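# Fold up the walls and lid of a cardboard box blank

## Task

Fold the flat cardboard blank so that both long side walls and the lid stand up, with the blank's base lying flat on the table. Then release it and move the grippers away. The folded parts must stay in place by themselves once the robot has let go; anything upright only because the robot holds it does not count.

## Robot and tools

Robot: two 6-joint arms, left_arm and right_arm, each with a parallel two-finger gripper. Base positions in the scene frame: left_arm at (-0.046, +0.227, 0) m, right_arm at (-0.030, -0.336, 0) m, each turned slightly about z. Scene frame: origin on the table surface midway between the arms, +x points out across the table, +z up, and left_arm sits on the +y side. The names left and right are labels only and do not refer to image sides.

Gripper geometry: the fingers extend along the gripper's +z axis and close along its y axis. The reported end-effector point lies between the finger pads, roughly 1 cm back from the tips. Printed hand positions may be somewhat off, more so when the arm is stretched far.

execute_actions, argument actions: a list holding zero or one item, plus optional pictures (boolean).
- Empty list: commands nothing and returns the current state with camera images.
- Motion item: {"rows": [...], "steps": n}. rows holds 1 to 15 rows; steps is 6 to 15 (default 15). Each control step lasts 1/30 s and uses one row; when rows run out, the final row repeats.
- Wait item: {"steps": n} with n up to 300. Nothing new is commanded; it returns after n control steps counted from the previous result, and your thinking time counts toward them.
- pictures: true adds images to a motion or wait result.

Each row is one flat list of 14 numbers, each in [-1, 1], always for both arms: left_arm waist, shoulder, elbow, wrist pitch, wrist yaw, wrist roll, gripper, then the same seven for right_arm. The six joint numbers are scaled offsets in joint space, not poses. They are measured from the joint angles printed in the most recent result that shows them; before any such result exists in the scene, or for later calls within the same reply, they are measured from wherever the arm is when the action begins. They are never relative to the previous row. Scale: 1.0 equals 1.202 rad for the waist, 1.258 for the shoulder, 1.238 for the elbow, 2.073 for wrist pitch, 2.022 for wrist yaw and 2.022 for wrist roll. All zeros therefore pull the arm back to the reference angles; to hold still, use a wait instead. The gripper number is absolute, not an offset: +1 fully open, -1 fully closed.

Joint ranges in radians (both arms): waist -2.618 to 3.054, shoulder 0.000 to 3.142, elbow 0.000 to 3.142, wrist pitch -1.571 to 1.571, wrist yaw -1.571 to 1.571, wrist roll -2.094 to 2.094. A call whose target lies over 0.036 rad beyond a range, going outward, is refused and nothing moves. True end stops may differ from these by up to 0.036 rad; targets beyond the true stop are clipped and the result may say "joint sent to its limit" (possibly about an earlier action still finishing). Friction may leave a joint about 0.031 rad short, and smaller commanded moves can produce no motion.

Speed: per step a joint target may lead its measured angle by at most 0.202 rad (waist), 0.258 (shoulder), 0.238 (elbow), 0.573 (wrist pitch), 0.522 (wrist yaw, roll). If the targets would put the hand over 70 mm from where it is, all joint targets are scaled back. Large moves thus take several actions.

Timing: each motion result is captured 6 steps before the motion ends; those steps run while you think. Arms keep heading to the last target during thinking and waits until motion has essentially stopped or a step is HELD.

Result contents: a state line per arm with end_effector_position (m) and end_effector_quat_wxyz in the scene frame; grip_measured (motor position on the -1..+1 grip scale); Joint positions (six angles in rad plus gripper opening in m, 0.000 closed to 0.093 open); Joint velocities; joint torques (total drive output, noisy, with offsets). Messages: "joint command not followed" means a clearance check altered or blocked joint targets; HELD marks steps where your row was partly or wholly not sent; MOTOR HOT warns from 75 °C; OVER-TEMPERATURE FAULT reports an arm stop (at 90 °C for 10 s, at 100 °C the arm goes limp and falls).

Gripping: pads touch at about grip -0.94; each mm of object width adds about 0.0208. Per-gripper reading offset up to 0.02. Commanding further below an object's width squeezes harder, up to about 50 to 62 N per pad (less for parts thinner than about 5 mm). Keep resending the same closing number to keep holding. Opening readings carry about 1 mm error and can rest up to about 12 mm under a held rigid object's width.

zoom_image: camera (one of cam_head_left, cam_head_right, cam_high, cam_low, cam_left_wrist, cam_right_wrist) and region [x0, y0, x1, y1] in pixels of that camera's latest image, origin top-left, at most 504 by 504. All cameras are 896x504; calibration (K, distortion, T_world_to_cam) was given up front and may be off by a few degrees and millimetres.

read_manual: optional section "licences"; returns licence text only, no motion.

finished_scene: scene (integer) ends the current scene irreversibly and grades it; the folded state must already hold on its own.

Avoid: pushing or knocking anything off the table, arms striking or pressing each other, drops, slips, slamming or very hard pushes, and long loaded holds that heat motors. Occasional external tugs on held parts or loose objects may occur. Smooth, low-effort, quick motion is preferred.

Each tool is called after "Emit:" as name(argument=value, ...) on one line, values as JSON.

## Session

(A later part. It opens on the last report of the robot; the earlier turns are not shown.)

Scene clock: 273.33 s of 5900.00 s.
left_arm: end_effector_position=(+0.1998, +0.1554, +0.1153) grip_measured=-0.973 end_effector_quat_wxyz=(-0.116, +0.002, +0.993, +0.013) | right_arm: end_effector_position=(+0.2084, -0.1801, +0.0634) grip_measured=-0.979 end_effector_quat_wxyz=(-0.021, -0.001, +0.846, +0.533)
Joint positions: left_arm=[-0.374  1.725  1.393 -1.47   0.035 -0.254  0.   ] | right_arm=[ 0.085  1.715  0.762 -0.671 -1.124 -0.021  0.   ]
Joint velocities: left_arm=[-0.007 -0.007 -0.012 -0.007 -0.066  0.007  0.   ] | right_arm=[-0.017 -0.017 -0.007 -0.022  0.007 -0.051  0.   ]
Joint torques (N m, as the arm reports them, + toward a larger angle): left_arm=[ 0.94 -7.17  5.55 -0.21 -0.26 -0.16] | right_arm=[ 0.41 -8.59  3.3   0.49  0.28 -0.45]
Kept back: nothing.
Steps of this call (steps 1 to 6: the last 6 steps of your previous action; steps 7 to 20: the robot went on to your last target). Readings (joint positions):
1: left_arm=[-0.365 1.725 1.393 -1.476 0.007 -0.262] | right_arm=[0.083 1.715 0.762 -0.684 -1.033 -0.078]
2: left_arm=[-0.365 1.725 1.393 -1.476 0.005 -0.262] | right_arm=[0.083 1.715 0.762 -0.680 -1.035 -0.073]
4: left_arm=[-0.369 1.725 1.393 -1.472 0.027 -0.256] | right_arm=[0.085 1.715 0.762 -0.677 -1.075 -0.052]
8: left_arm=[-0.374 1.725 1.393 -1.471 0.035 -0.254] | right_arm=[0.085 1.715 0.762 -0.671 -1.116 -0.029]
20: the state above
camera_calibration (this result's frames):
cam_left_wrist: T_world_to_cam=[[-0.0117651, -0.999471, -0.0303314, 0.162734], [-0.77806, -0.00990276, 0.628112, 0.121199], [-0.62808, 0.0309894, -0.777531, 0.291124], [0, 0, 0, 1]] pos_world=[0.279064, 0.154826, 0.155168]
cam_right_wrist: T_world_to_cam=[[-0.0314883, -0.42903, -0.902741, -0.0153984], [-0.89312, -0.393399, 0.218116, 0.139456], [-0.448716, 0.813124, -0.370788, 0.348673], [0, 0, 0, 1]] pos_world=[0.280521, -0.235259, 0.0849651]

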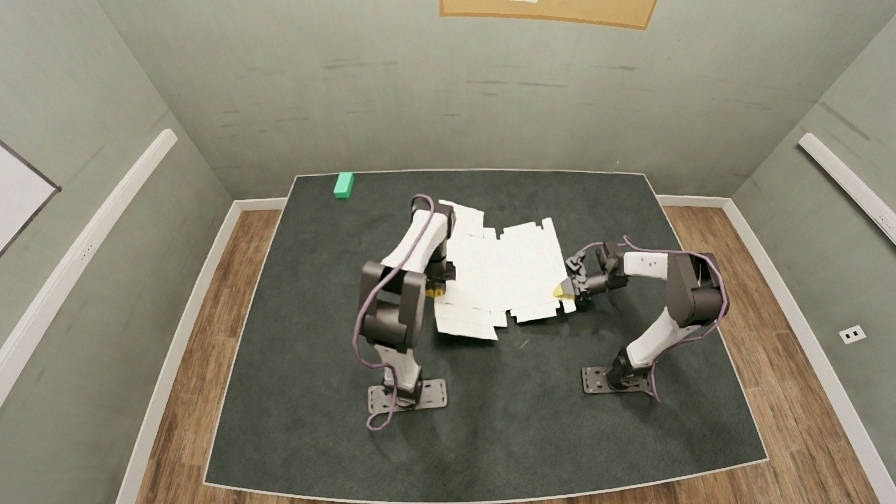

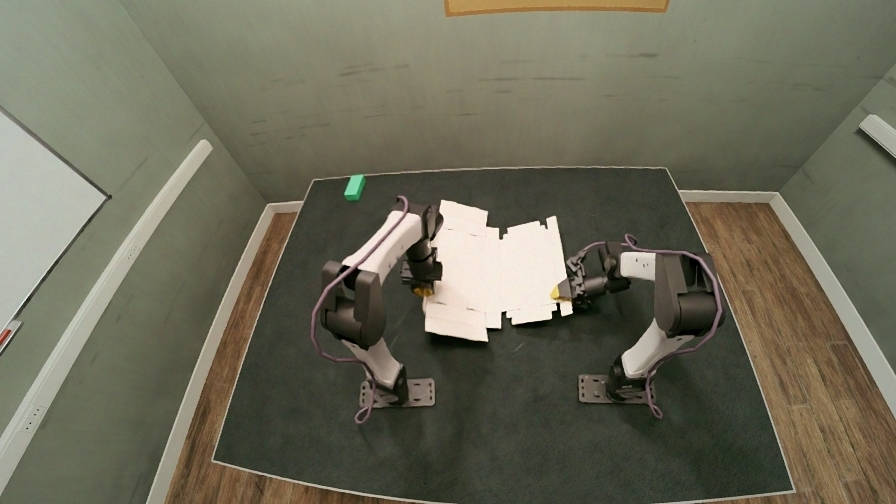

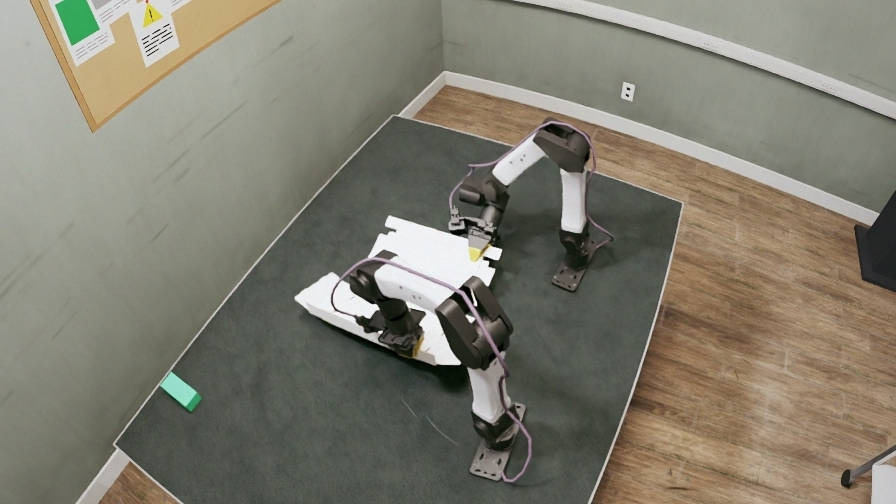

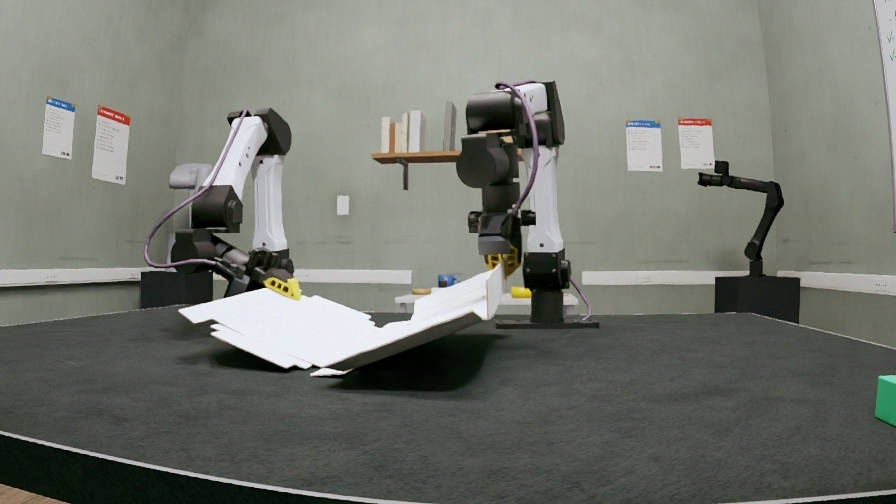

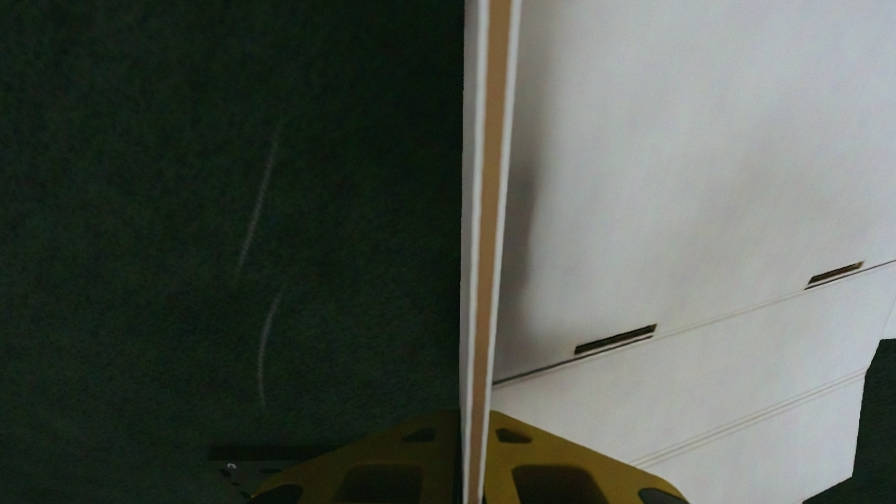

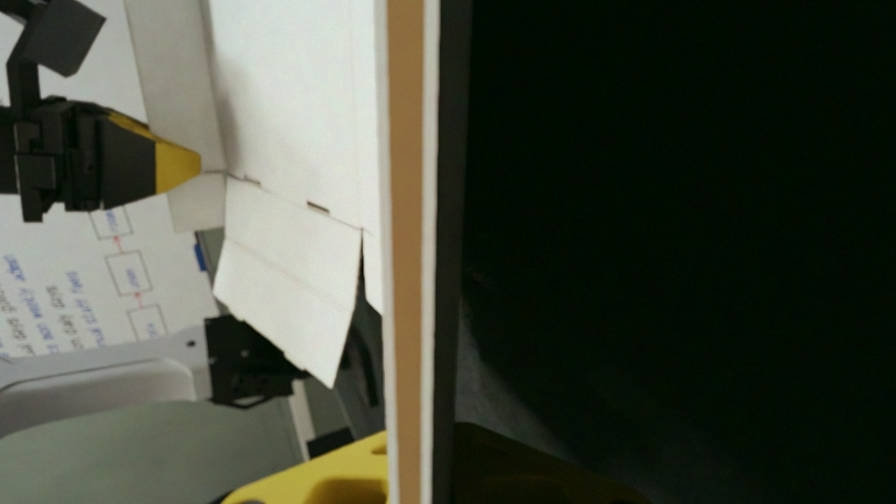

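Emit:
execute_actions(actions=[{"rows": [[0,-0.009,-0.03,0.022,0,0,-1, 0,0,0,0,0,0,-1],[0,-0.018,-0.06,0.044,-0.002,0,-1, 0,0,0,0,0,0,-1],[0,-0.027,-0.09,0.066,-0.004,0,-1, 0,0,0,0,0,0,-1],[0,-0.036,-0.12,0.088,-0.005,0,-1, 0,0,0,0,0,0,-1],[0,-0.045,-0.15,0.11,-0.007,0,-1, 0,0,0,0,0,0,-1],[0,-0.054,-0.18,0.13,-0.008,0,-1, 0,0,0,0,0,0,-1],[0,-0.063,-0.21,0.15,-0.01,0,-1, 0,0,0,0,0,0,-1],[0,-0.072,-0.24,0.172,-0.011,0,-1, 0,0,0,0,0,0,-1],[0,-0.081,-0.27,0.194,-0.013,0,-1, 0,0,0,0,0,0,-1],[0,-0.09,-0.30,0.215,-0.014,0,-1, 0,0,0,0,0,0,-1],[0,-0.098,-0.33,0.237,-0.015,0,-1, 0,0,0,0,0,0,-1],[0,-0.104,-0.36,0.258,-0.016,0,-1, 0,0,0,0,0,0,-1],[0.003,-0.107,-0.385,0.274,-0.017,-0.002,-1, 0,0,0,0,0,0,-1]], "steps": 15}])

Emit:
execute_actions(actions=[{"steps": 14}], pictures=true)

Scene clock: 278.50 s of 5900.00 s.
left_arm: end_effector_position=(+0.1885, +0.1611, +0.0660) grip_measured=-0.973 end_effector_quat_wxyz=(-0.090, -0.005, +0.996, +0.015) | right_arm: end_effector_position=(+0.2087, -0.1783, +0.0672) grip_measured=-0.980 end_effector_quat_wxyz=(-0.018, -0.005, +0.839, +0.544)
Joint positions: left_arm=[-0.374  1.668  1.139 -1.224  0.019 -0.27   0.   ] | right_arm=[ 0.085  1.715  0.762 -0.67  -1.15  -0.031  0.   ]
Joint velocities: left_arm=[-0.007 -0.261 -1.072  1.15  -0.037 -0.139  0.   ] | right_arm=[ 0.002 -0.012 -0.012  0.037  0.037 -0.256  0.   ]
Joint torques (N m, as the arm reports them, + toward a larger angle): left_arm=[ 0.04 -8.59  4.36 -0.24 -0.12  0.27] | right_arm=[ 0.42 -6.9   5.2   0.31 -0.31  0.32]
Steps of this call (steps 1 to 15: the robot went on to your last target; steps 16 to 90: nothing new was sent; then 1.87 s passed at rest; steps 91 to 99: the first 9 steps of this action). Readings (joint positions):
91: left_arm=[-0.374 1.725 1.390 -1.465 0.035 -0.253] | right_arm=[0.085 1.715 0.762 -0.671 -1.135 -0.017]
92: left_arm=[-0.374 1.723 1.378 -1.452 0.035 -0.252] | right_arm=[0.085 1.715 0.762 -0.671 -1.145 -0.013]
94: left_arm=[-0.374 1.710 1.322 -1.402 0.032 -0.252] | right_arm=[0.085 1.715 0.762 -0.671 -1.152 -0.010]
98: left_arm=[-0.374 1.677 1.177 -1.262 0.020 -0.266] | right_arm=[0.085 1.715 0.762 -0.670 -1.151 -0.025]
99: the state above

Scene clock: 278.97 s of 5900.00 s.
left_arm: end_effector_position=(+0.1850, +0.1640, +0.0302) grip_measured=-0.973 end_effector_quat_wxyz=(-0.041, -0.013, +0.999, +0.005) | right_arm: end_effector_position=(+0.2079, -0.1773, +0.0663) grip_measured=-0.980 end_effector_quat_wxyz=(-0.011, -0.020, +0.840, +0.541)
Joint positions: left_arm=[-0.371  1.61   0.939 -0.982  0.012 -0.285  0.   ] | right_arm=[ 0.091  1.715  0.762 -0.668 -1.144 -0.057  0.   ]
Joint velocities: left_arm=[-0.007 -0.002 -0.007  0.022  0.022 -0.051  0.   ] | right_arm=[-0.002 -0.002  0.017  0.037 -0.007 -0.081  0.   ]
Joint torques (N m, as the arm reports them, + toward a larger angle): left_arm=[ 0.21 -7.43  3.5   1.13 -0.12  0.24] | right_arm=[-0.08 -6.88  5.16  0.27 -0.32  0.3 ]
Kept back: nothing.
Steps of this call (steps 1 to 6: the last 6 steps of your previous action; steps 7 to 14: the robot went on to your last target). Readings (joint positions):
1: left_arm=[-0.374 1.659 1.102 -1.184 0.019 -0.273] | right_arm=[0.085 1.715 0.762 -0.670 -1.148 -0.037]
2: left_arm=[-0.374 1.649 1.065 -1.144 0.019 -0.276] | right_arm=[0.085 1.715 0.762 -0.670 -1.147 -0.043]
4: left_arm=[-0.374 1.630 0.993 -1.064 0.019 -0.283] | right_arm=[0.087 1.715 0.762 -0.670 -1.145 -0.052]
8: left_arm=[-0.371 1.615 0.943 -0.989 0.013 -0.286] | right_arm=[0.091 1.715 0.762 -0.670 -1.144 -0.057]
14: the state above
camera_calibration (this result's frames):
cam_left_wrist: T_world_to_cam=[[0.0215414, -0.999608, -0.0178948, 0.162071], [-0.863093, -0.0276272, 0.504288, 0.185556], [-0.504585, 0.00458187, -0.86335, 0.199502], [0, 0, 0, 1]] pos_world=[0.257327, 0.16622, 0.0815662]
cam_right_wrist: T_world_to_cam=[[0.00899161, -0.410313, -0.911901, -0.0160221], [-0.891751, -0.415901, 0.178343, 0.137851], [-0.452437, 0.811585, -0.369636, 0.347649], [0, 0, 0, 1]] pos_world=[0.280362, -0.231388, 0.0893082]

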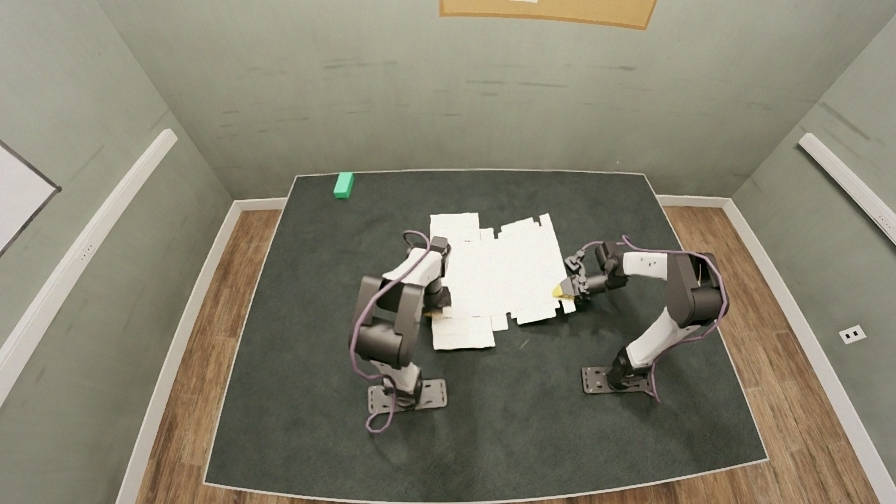

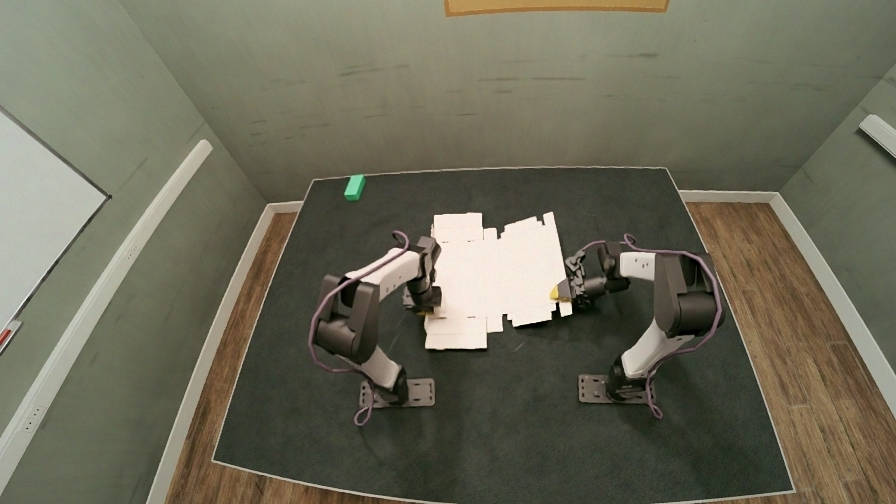

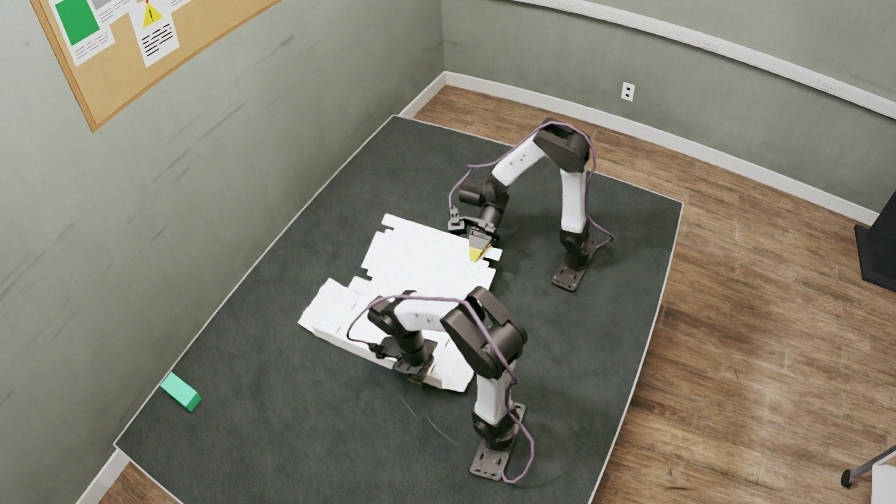

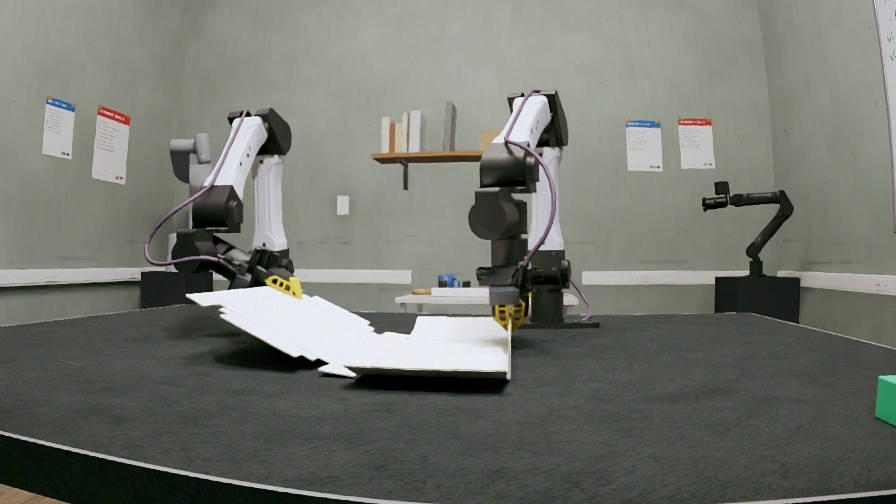

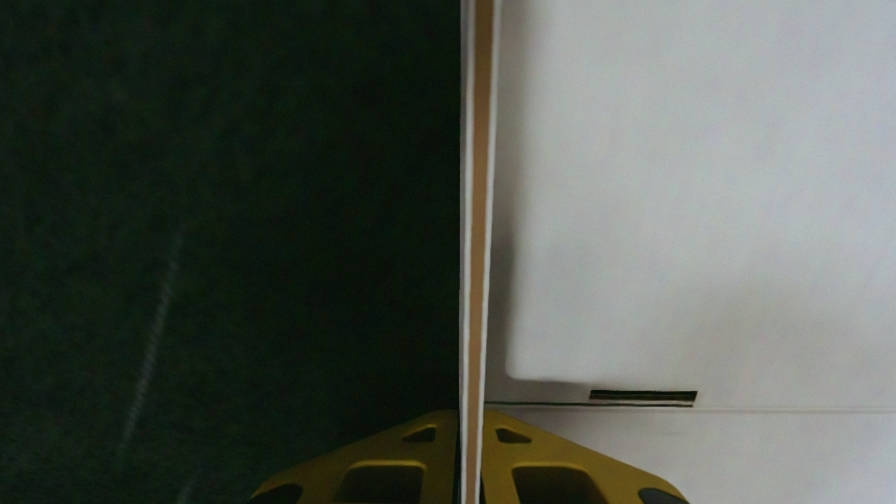

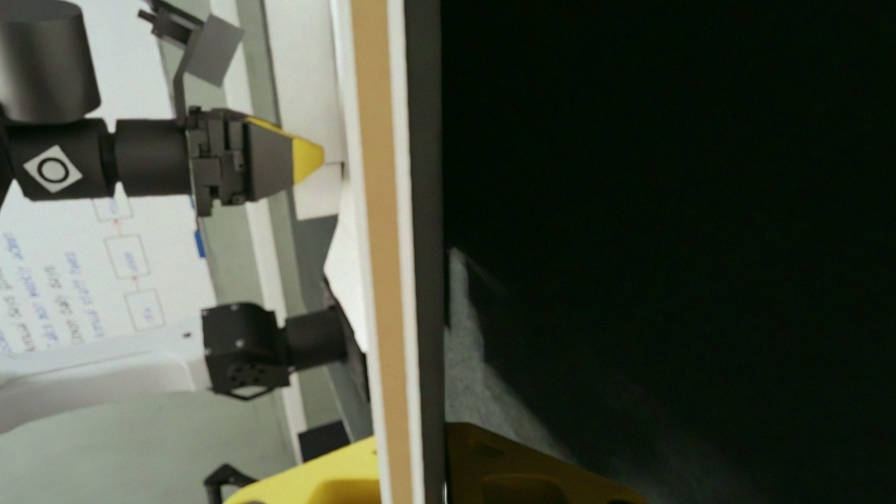

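Emit:
execute_actions(actions=[{"rows": [[-0.021,0.006,0.007,0.002,0,-0.012,-1, -0.005,-0.014,0.017,-0.019,0.013,-0.001,-1],[-0.042,0.012,0.013,0.005,0,-0.024,-1, -0.01,-0.027,0.034,-0.038,0.026,-0.002,-1],[-0.063,0.018,0.02,0.007,-0.001,-0.037,-1, -0.015,-0.041,0.051,-0.057,0.038,-0.003,-1],[-0.083,0.024,0.027,0.01,-0.002,-0.049,-1, -0.021,-0.055,0.068,-0.076,0.051,-0.005,-1],[-0.104,0.03,0.034,0.012,-0.002,-0.061,-1, -0.026,-0.068,0.085,-0.095,0.064,-0.006,-1],[-0.125,0.036,0.04,0.015,-0.003,-0.073,-1, -0.031,-0.082,0.102,-0.114,0.077,-0.007,-1],[-0.146,0.042,0.047,0.017,-0.003,-0.086,-1, -0.036,-0.096,0.12,-0.133,0.09,-0.008,-1],[-0.167,0.047,0.054,0.019,-0.003,-0.098,-1, -0.041,-0.109,0.137,-0.151,0.102,-0.009,-1],[-0.188,0.053,0.06,0.022,-0.004,-0.11,-1, -0.046,-0.123,0.154,-0.17,0.115,-0.01,-1],[-0.209,0.059,0.067,0.024,-0.004,-0.122,-1, -0.051,-0.136,0.171,-0.189,0.128,-0.011,-1],[-0.229,0.065,0.074,0.027,-0.005,-0.134,-1, -0.057,-0.15,0.188,-0.208,0.141,-0.013,-1],[-0.25,0.071,0.081,0.029,-0.005,-0.147,-1, -0.062,-0.164,0.205,-0.227,0.153,-0.014,-1],[-0.271,0.077,0.087,0.032,-0.006,-0.159,-1, -0.067,-0.177,0.222,-0.246,0.166,-0.015,-1],[-0.292,0.083,0.094,0.034,-0.006,-0.171,-1, -0.072,-0.191,0.239,-0.265,0.179,-0.016,-1]], "steps": 15}])

Emit:
execute_actions(actions=[{"steps": 14}], pictures=true)

Scene clock: 281.17 s of 5900.00 s.
left_arm: end_effector_position=(+0.1862, +0.1291, +0.0306) grip_measured=-0.973 end_effector_quat_wxyz=(-0.027, -0.015, +0.999, +0.029) | right_arm: end_effector_position=(+0.2158, -0.1963, +0.0947) grip_measured=-0.980 end_effector_quat_wxyz=(+0.004, -0.027, +0.877, +0.480)
Joint positions: left_arm=[-0.532  1.648  0.981 -0.977 -0.029 -0.449  0.   ] | right_arm=[ 0.059  1.609  0.882 -0.894 -1.001 -0.099  0.   ]
Joint velocities: left_arm=[-0.711  0.232  0.256  0.168 -0.125 -0.74   0.   ] | right_arm=[-0.173 -0.53   0.647 -1.077  0.725 -0.154  0.   ]
Joint torques (N m, as the arm reports them, + toward a larger angle): left_arm=[-1.81 -5.    6.81  0.53  0.46  0.47] | right_arm=[-0.63 -7.97  8.5   0.67 -0.62  0.36]
Steps of this call (steps 1 to 30: the robot went on to your last target; steps 31 to 57: nothing new was sent; steps 58 to 66: the first 9 steps of this action). Readings (joint positions):
58: left_arm=[-0.373 1.610 0.939 -0.983 0.011 -0.289] | right_arm=[0.091 1.715 0.762 -0.670 -1.143 -0.061]
59: left_arm=[-0.380 1.610 0.939 -0.983 0.007 -0.297] | right_arm=[0.090 1.713 0.764 -0.677 -1.138 -0.065]
61: left_arm=[-0.414 1.611 0.940 -0.984 -0.005 -0.330] | right_arm=[0.084 1.697 0.784 -0.718 -1.113 -0.074]
65: left_arm=[-0.507 1.640 0.971 -0.981 -0.026 -0.424] | right_arm=[0.065 1.627 0.860 -0.857 -1.026 -0.094]
66: the state above

Scene clock: 281.63 s of 5900.00 s.
left_arm: end_effector_position=(+0.1851, +0.0742, +0.0306) grip_measured=-0.973 end_effector_quat_wxyz=(-0.005, -0.014, +1.000, +0.016) | right_arm: end_effector_position=(+0.2055, -0.2295, +0.1309) grip_measured=-0.980 end_effector_quat_wxyz=(+0.002, -0.018, +0.923, +0.384)
Joint positions: left_arm=[-0.71   1.696  1.037 -0.938 -0.02  -0.624  0.   ] | right_arm=[ 0.014  1.481  1.03  -1.189 -0.785 -0.123  0.   ]
Joint velocities: left_arm=[-0.007  0.007 -0.007  0.066  0.081  0.022  0.   ] | right_arm=[-0.017 -0.007 -0.007  0.066  0.007 -0.095  0.   ]
Joint torques (N m, as the arm reports them, + toward a larger angle): left_arm=[-1.12 -5.46  6.82  0.65  0.12 -0.09] | right_arm=[-0.37 -6.31  8.56 -0.06 -0.42  0.29]
Kept back: nothing.
Steps of this call (steps 1 to 6: the last 6 steps of your previous action; steps 7 to 14: the robot went on to your last target). Readings (joint positions):
1: left_arm=[-0.557 1.655 0.989 -0.973 -0.031 -0.474] | right_arm=[0.053 1.590 0.904 -0.932 -0.975 -0.103]
2: left_arm=[-0.581 1.662 0.998 -0.969 -0.032 -0.500] | right_arm=[0.048 1.572 0.926 -0.970 -0.948 -0.108]
4: left_arm=[-0.631 1.677 1.016 -0.959 -0.033 -0.550] | right_arm=[0.035 1.537 0.968 -1.048 -0.895 -0.117]
8: left_arm=[-0.703 1.696 1.037 -0.938 -0.033 -0.618] | right_arm=[0.017 1.484 1.025 -1.168 -0.812 -0.123]
14: the state above
camera_calibration (this result's frames):
cam_left_wrist: T_world_to_cam=[[0.0227279, -0.999028, -0.0377668, 0.0726164], [-0.897556, -0.0370281, 0.439343, 0.192061], [-0.440315, 0.0239124, -0.897525, 0.188041], [0, 0, 0, 1]] pos_world=[0.253533, 0.075161, 0.0871334]
cam_right_wrist: T_world_to_cam=[[0.0239838, -0.702633, -0.711148, -0.0749636], [-0.904871, -0.317676, 0.283355, 0.113965], [-0.425009, 0.636701, -0.643412, 0.402897], [0, 0, 0, 1]] pos_world=[0.276157, -0.272993, 0.173626]

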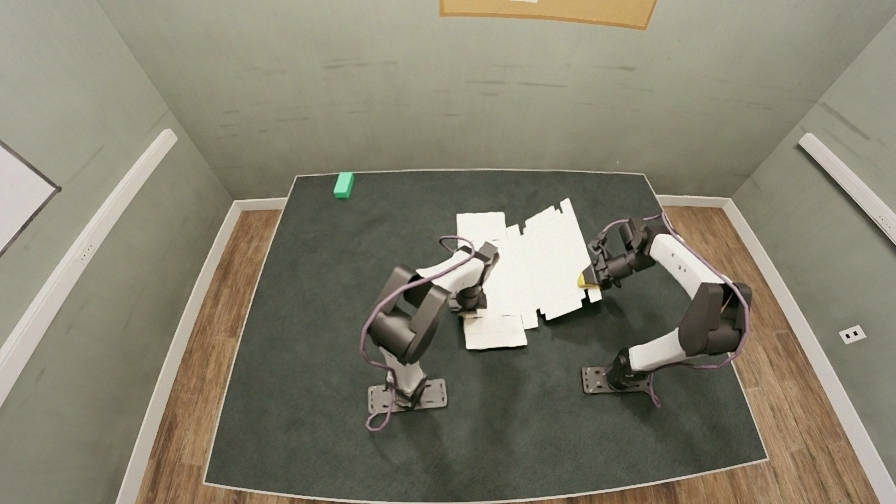

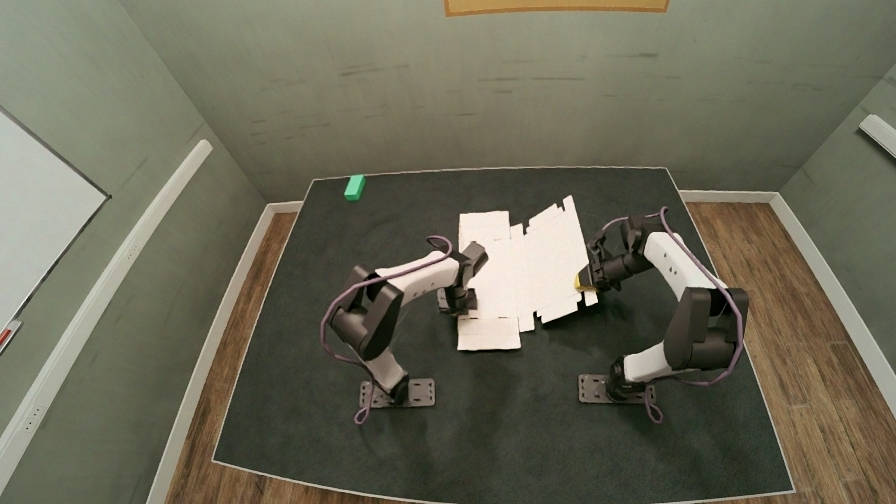

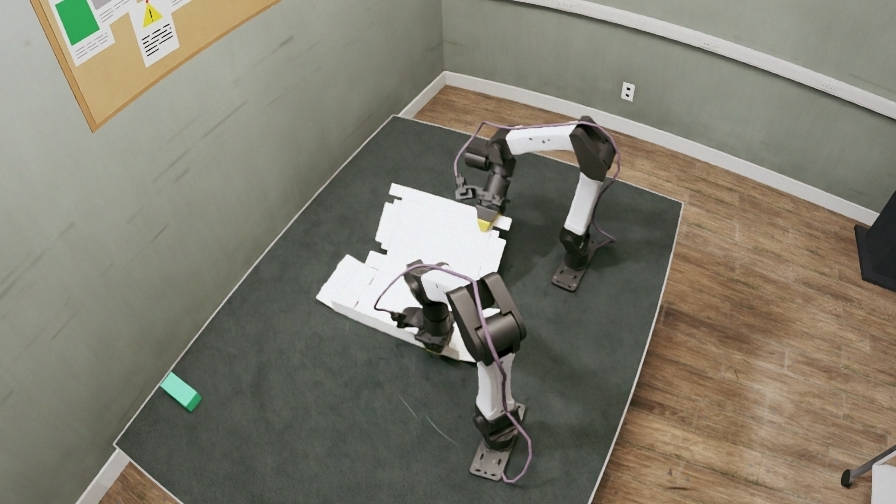

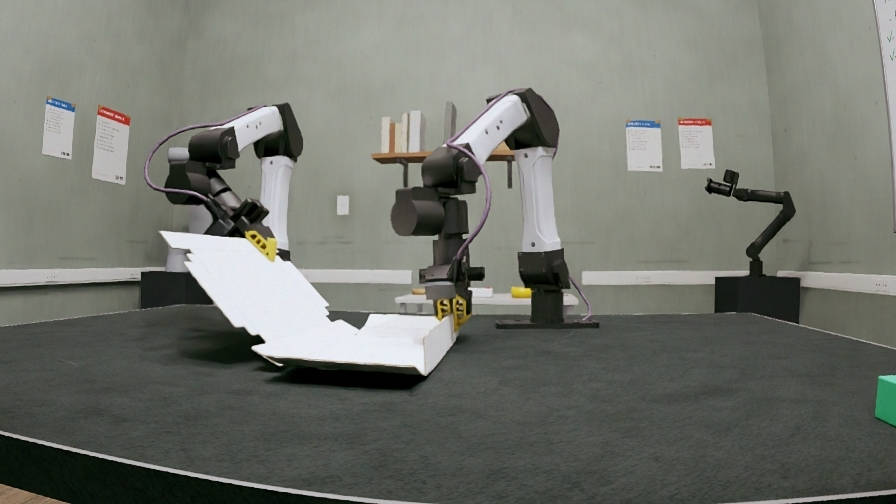

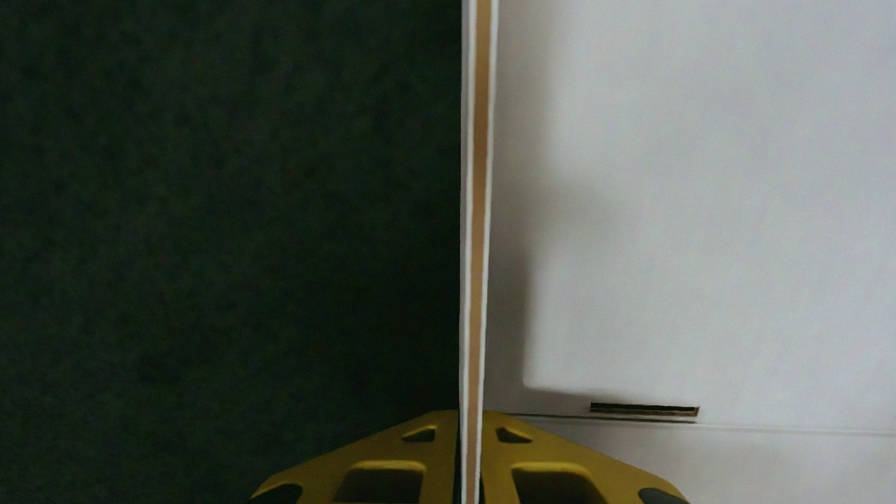

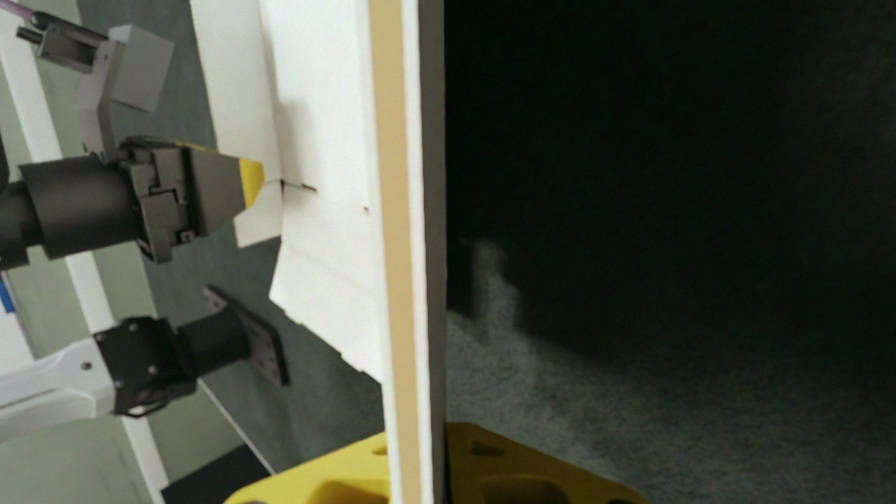

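Emit:
execute_actions(actions=[])

Scene clock: 282.77 s of 5900.00 s.
left_arm: end_effector_position=(+0.1846, +0.0734, +0.0306) grip_measured=-0.973 end_effector_quat_wxyz=(-0.006, -0.013, +1.000, +0.014) | right_arm: end_effector_position=(+0.2052, -0.2301, +0.1303) grip_measured=-0.980 end_effector_quat_wxyz=(+0.001, -0.018, +0.924, +0.381)
Joint positions: left_arm=[-0.71   1.696  1.037 -0.938 -0.015 -0.624  0.   ] | right_arm=[ 0.014  1.481  1.03  -1.19  -0.78  -0.123  0.   ]
Joint velocities: left_arm=[-0.012 -0.007  0.012  0.022 -0.022 -0.066  0.   ] | right_arm=[ 0.002 -0.002 -0.012 -0.066  0.007 -0.037  0.   ]
Joint torques (N m, as the arm reports them, + toward a larger angle): left_arm=[-0.92 -5.43  6.84  0.64  0.15 -0.13] | right_arm=[-0.39 -6.34  8.52 -0.03 -0.4   0.28]
Kept back: nothing.
Steps of this call (steps 1 to 30: the robot went on to your last target; steps 31 to 34: nothing new was sent). Readings (joint positions):
1: left_arm=[-0.710 1.696 1.037 -0.938 -0.019 -0.624] | right_arm=[0.014 1.481 1.030 -1.189 -0.784 -0.123]
2: left_arm=[-0.710 1.696 1.037 -0.938 -0.018 -0.624] | right_arm=[0.014 1.481 1.030 -1.189 -0.783 -0.123]
4: left_arm=[-0.710 1.696 1.037 -0.938 -0.017 -0.624] | right_arm=[0.014 1.481 1.030 -1.190 -0.782 -0.123]
8: left_arm=[-0.710 1.696 1.037 -0.938 -0.016 -0.624] | right_arm=[0.014 1.481 1.030 -1.190 -0.781 -0.123]
34: the state above
All arms were judged still, so your last target was given up. Only a new action makes them travel on or press farther. Fingers that are still opening or closing keep moving.
camera_calibration (this result's frames):
cam_left_wrist: T_world_to_cam=[[0.0223743, -0.99918, -0.0337333, 0.0718031], [-0.896337, -0.0349934, 0.441991, 0.191109], [-0.442809, 0.0203472, -0.896385, 0.188501], [0, 0, 0, 1]] pos_world=[0.253162, 0.0745963, 0.0869231]
cam_right_wrist: T_world_to_cam=[[0.022959, -0.706338, -0.707502, -0.0769414], [-0.904235, -0.316522, 0.286658, 0.113309], [-0.426418, 0.633167, -0.645963, 0.402546], [0, 0, 0, 1]] pos_world=[0.275877, -0.273361, 0.173113]

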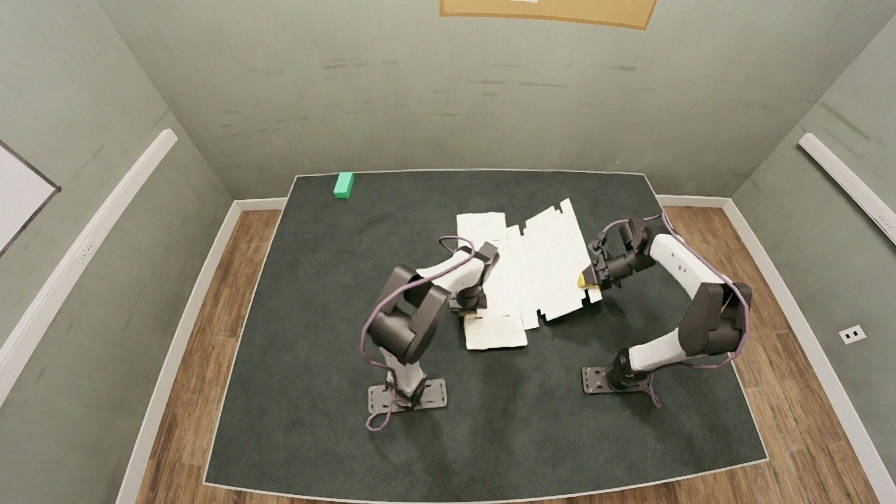

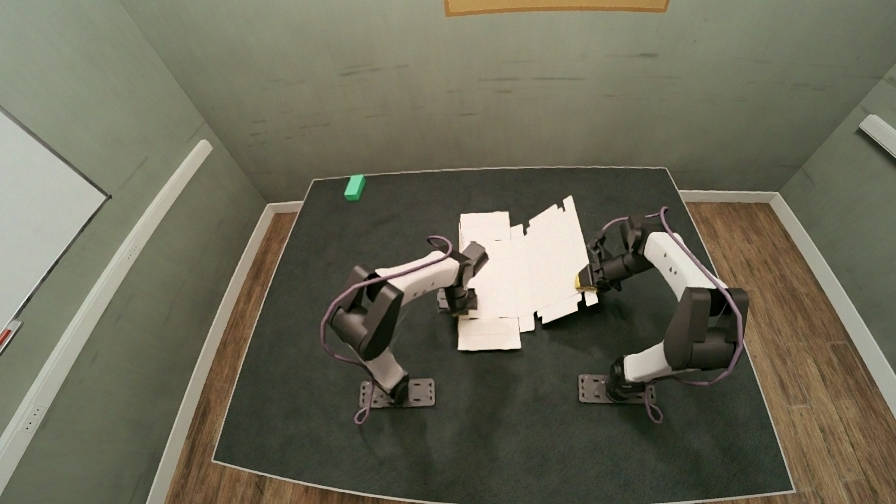

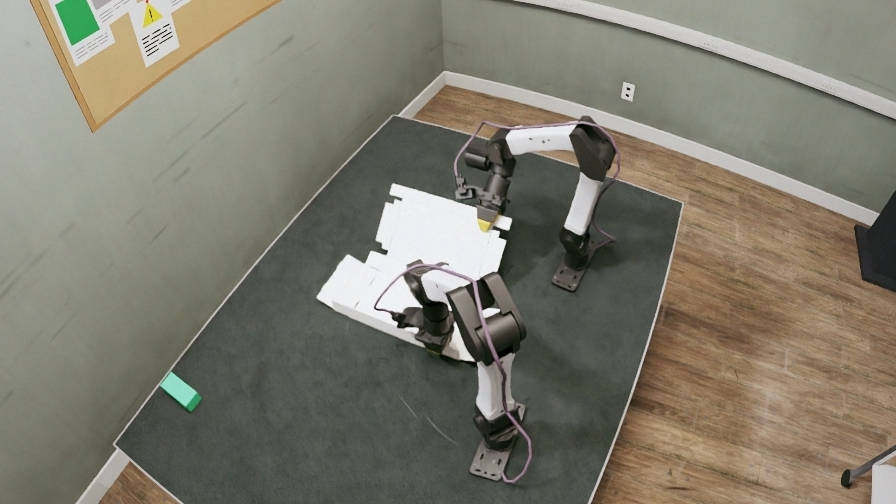

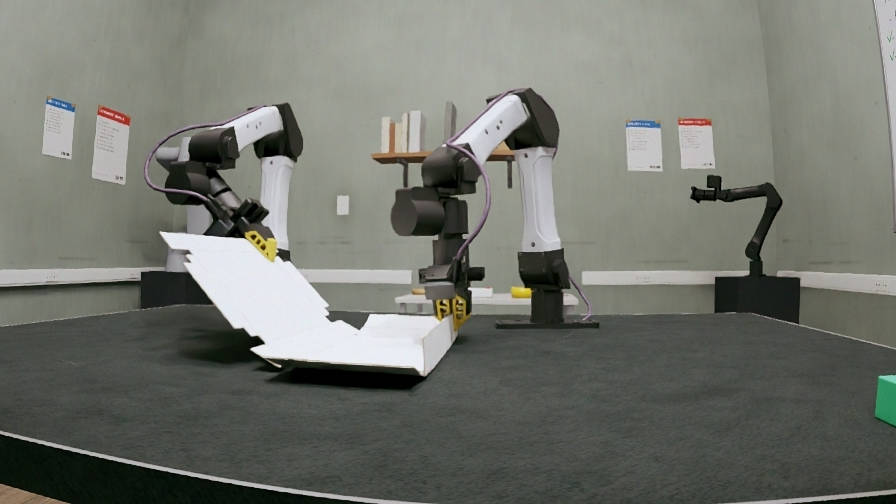

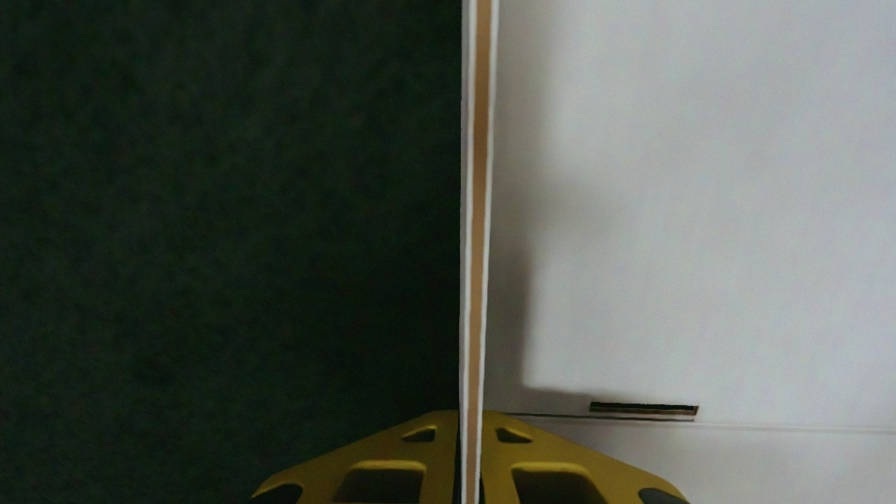

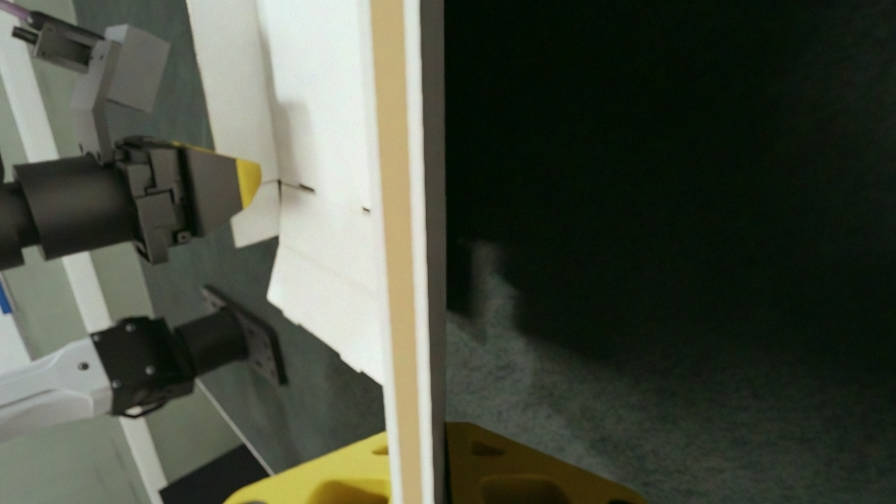

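Emit:
zoom_image(camera="cam_low", region=[130, 200, 500, 410])

Region (130, 200, 500, 410) of cam_low's 896x504 image, scaled by 1.362, with more detail than that image has; it fills the top 286 rows of this view, and the rest is white.

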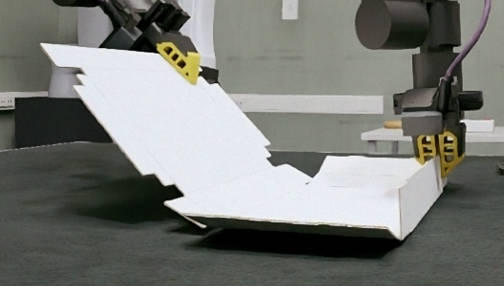

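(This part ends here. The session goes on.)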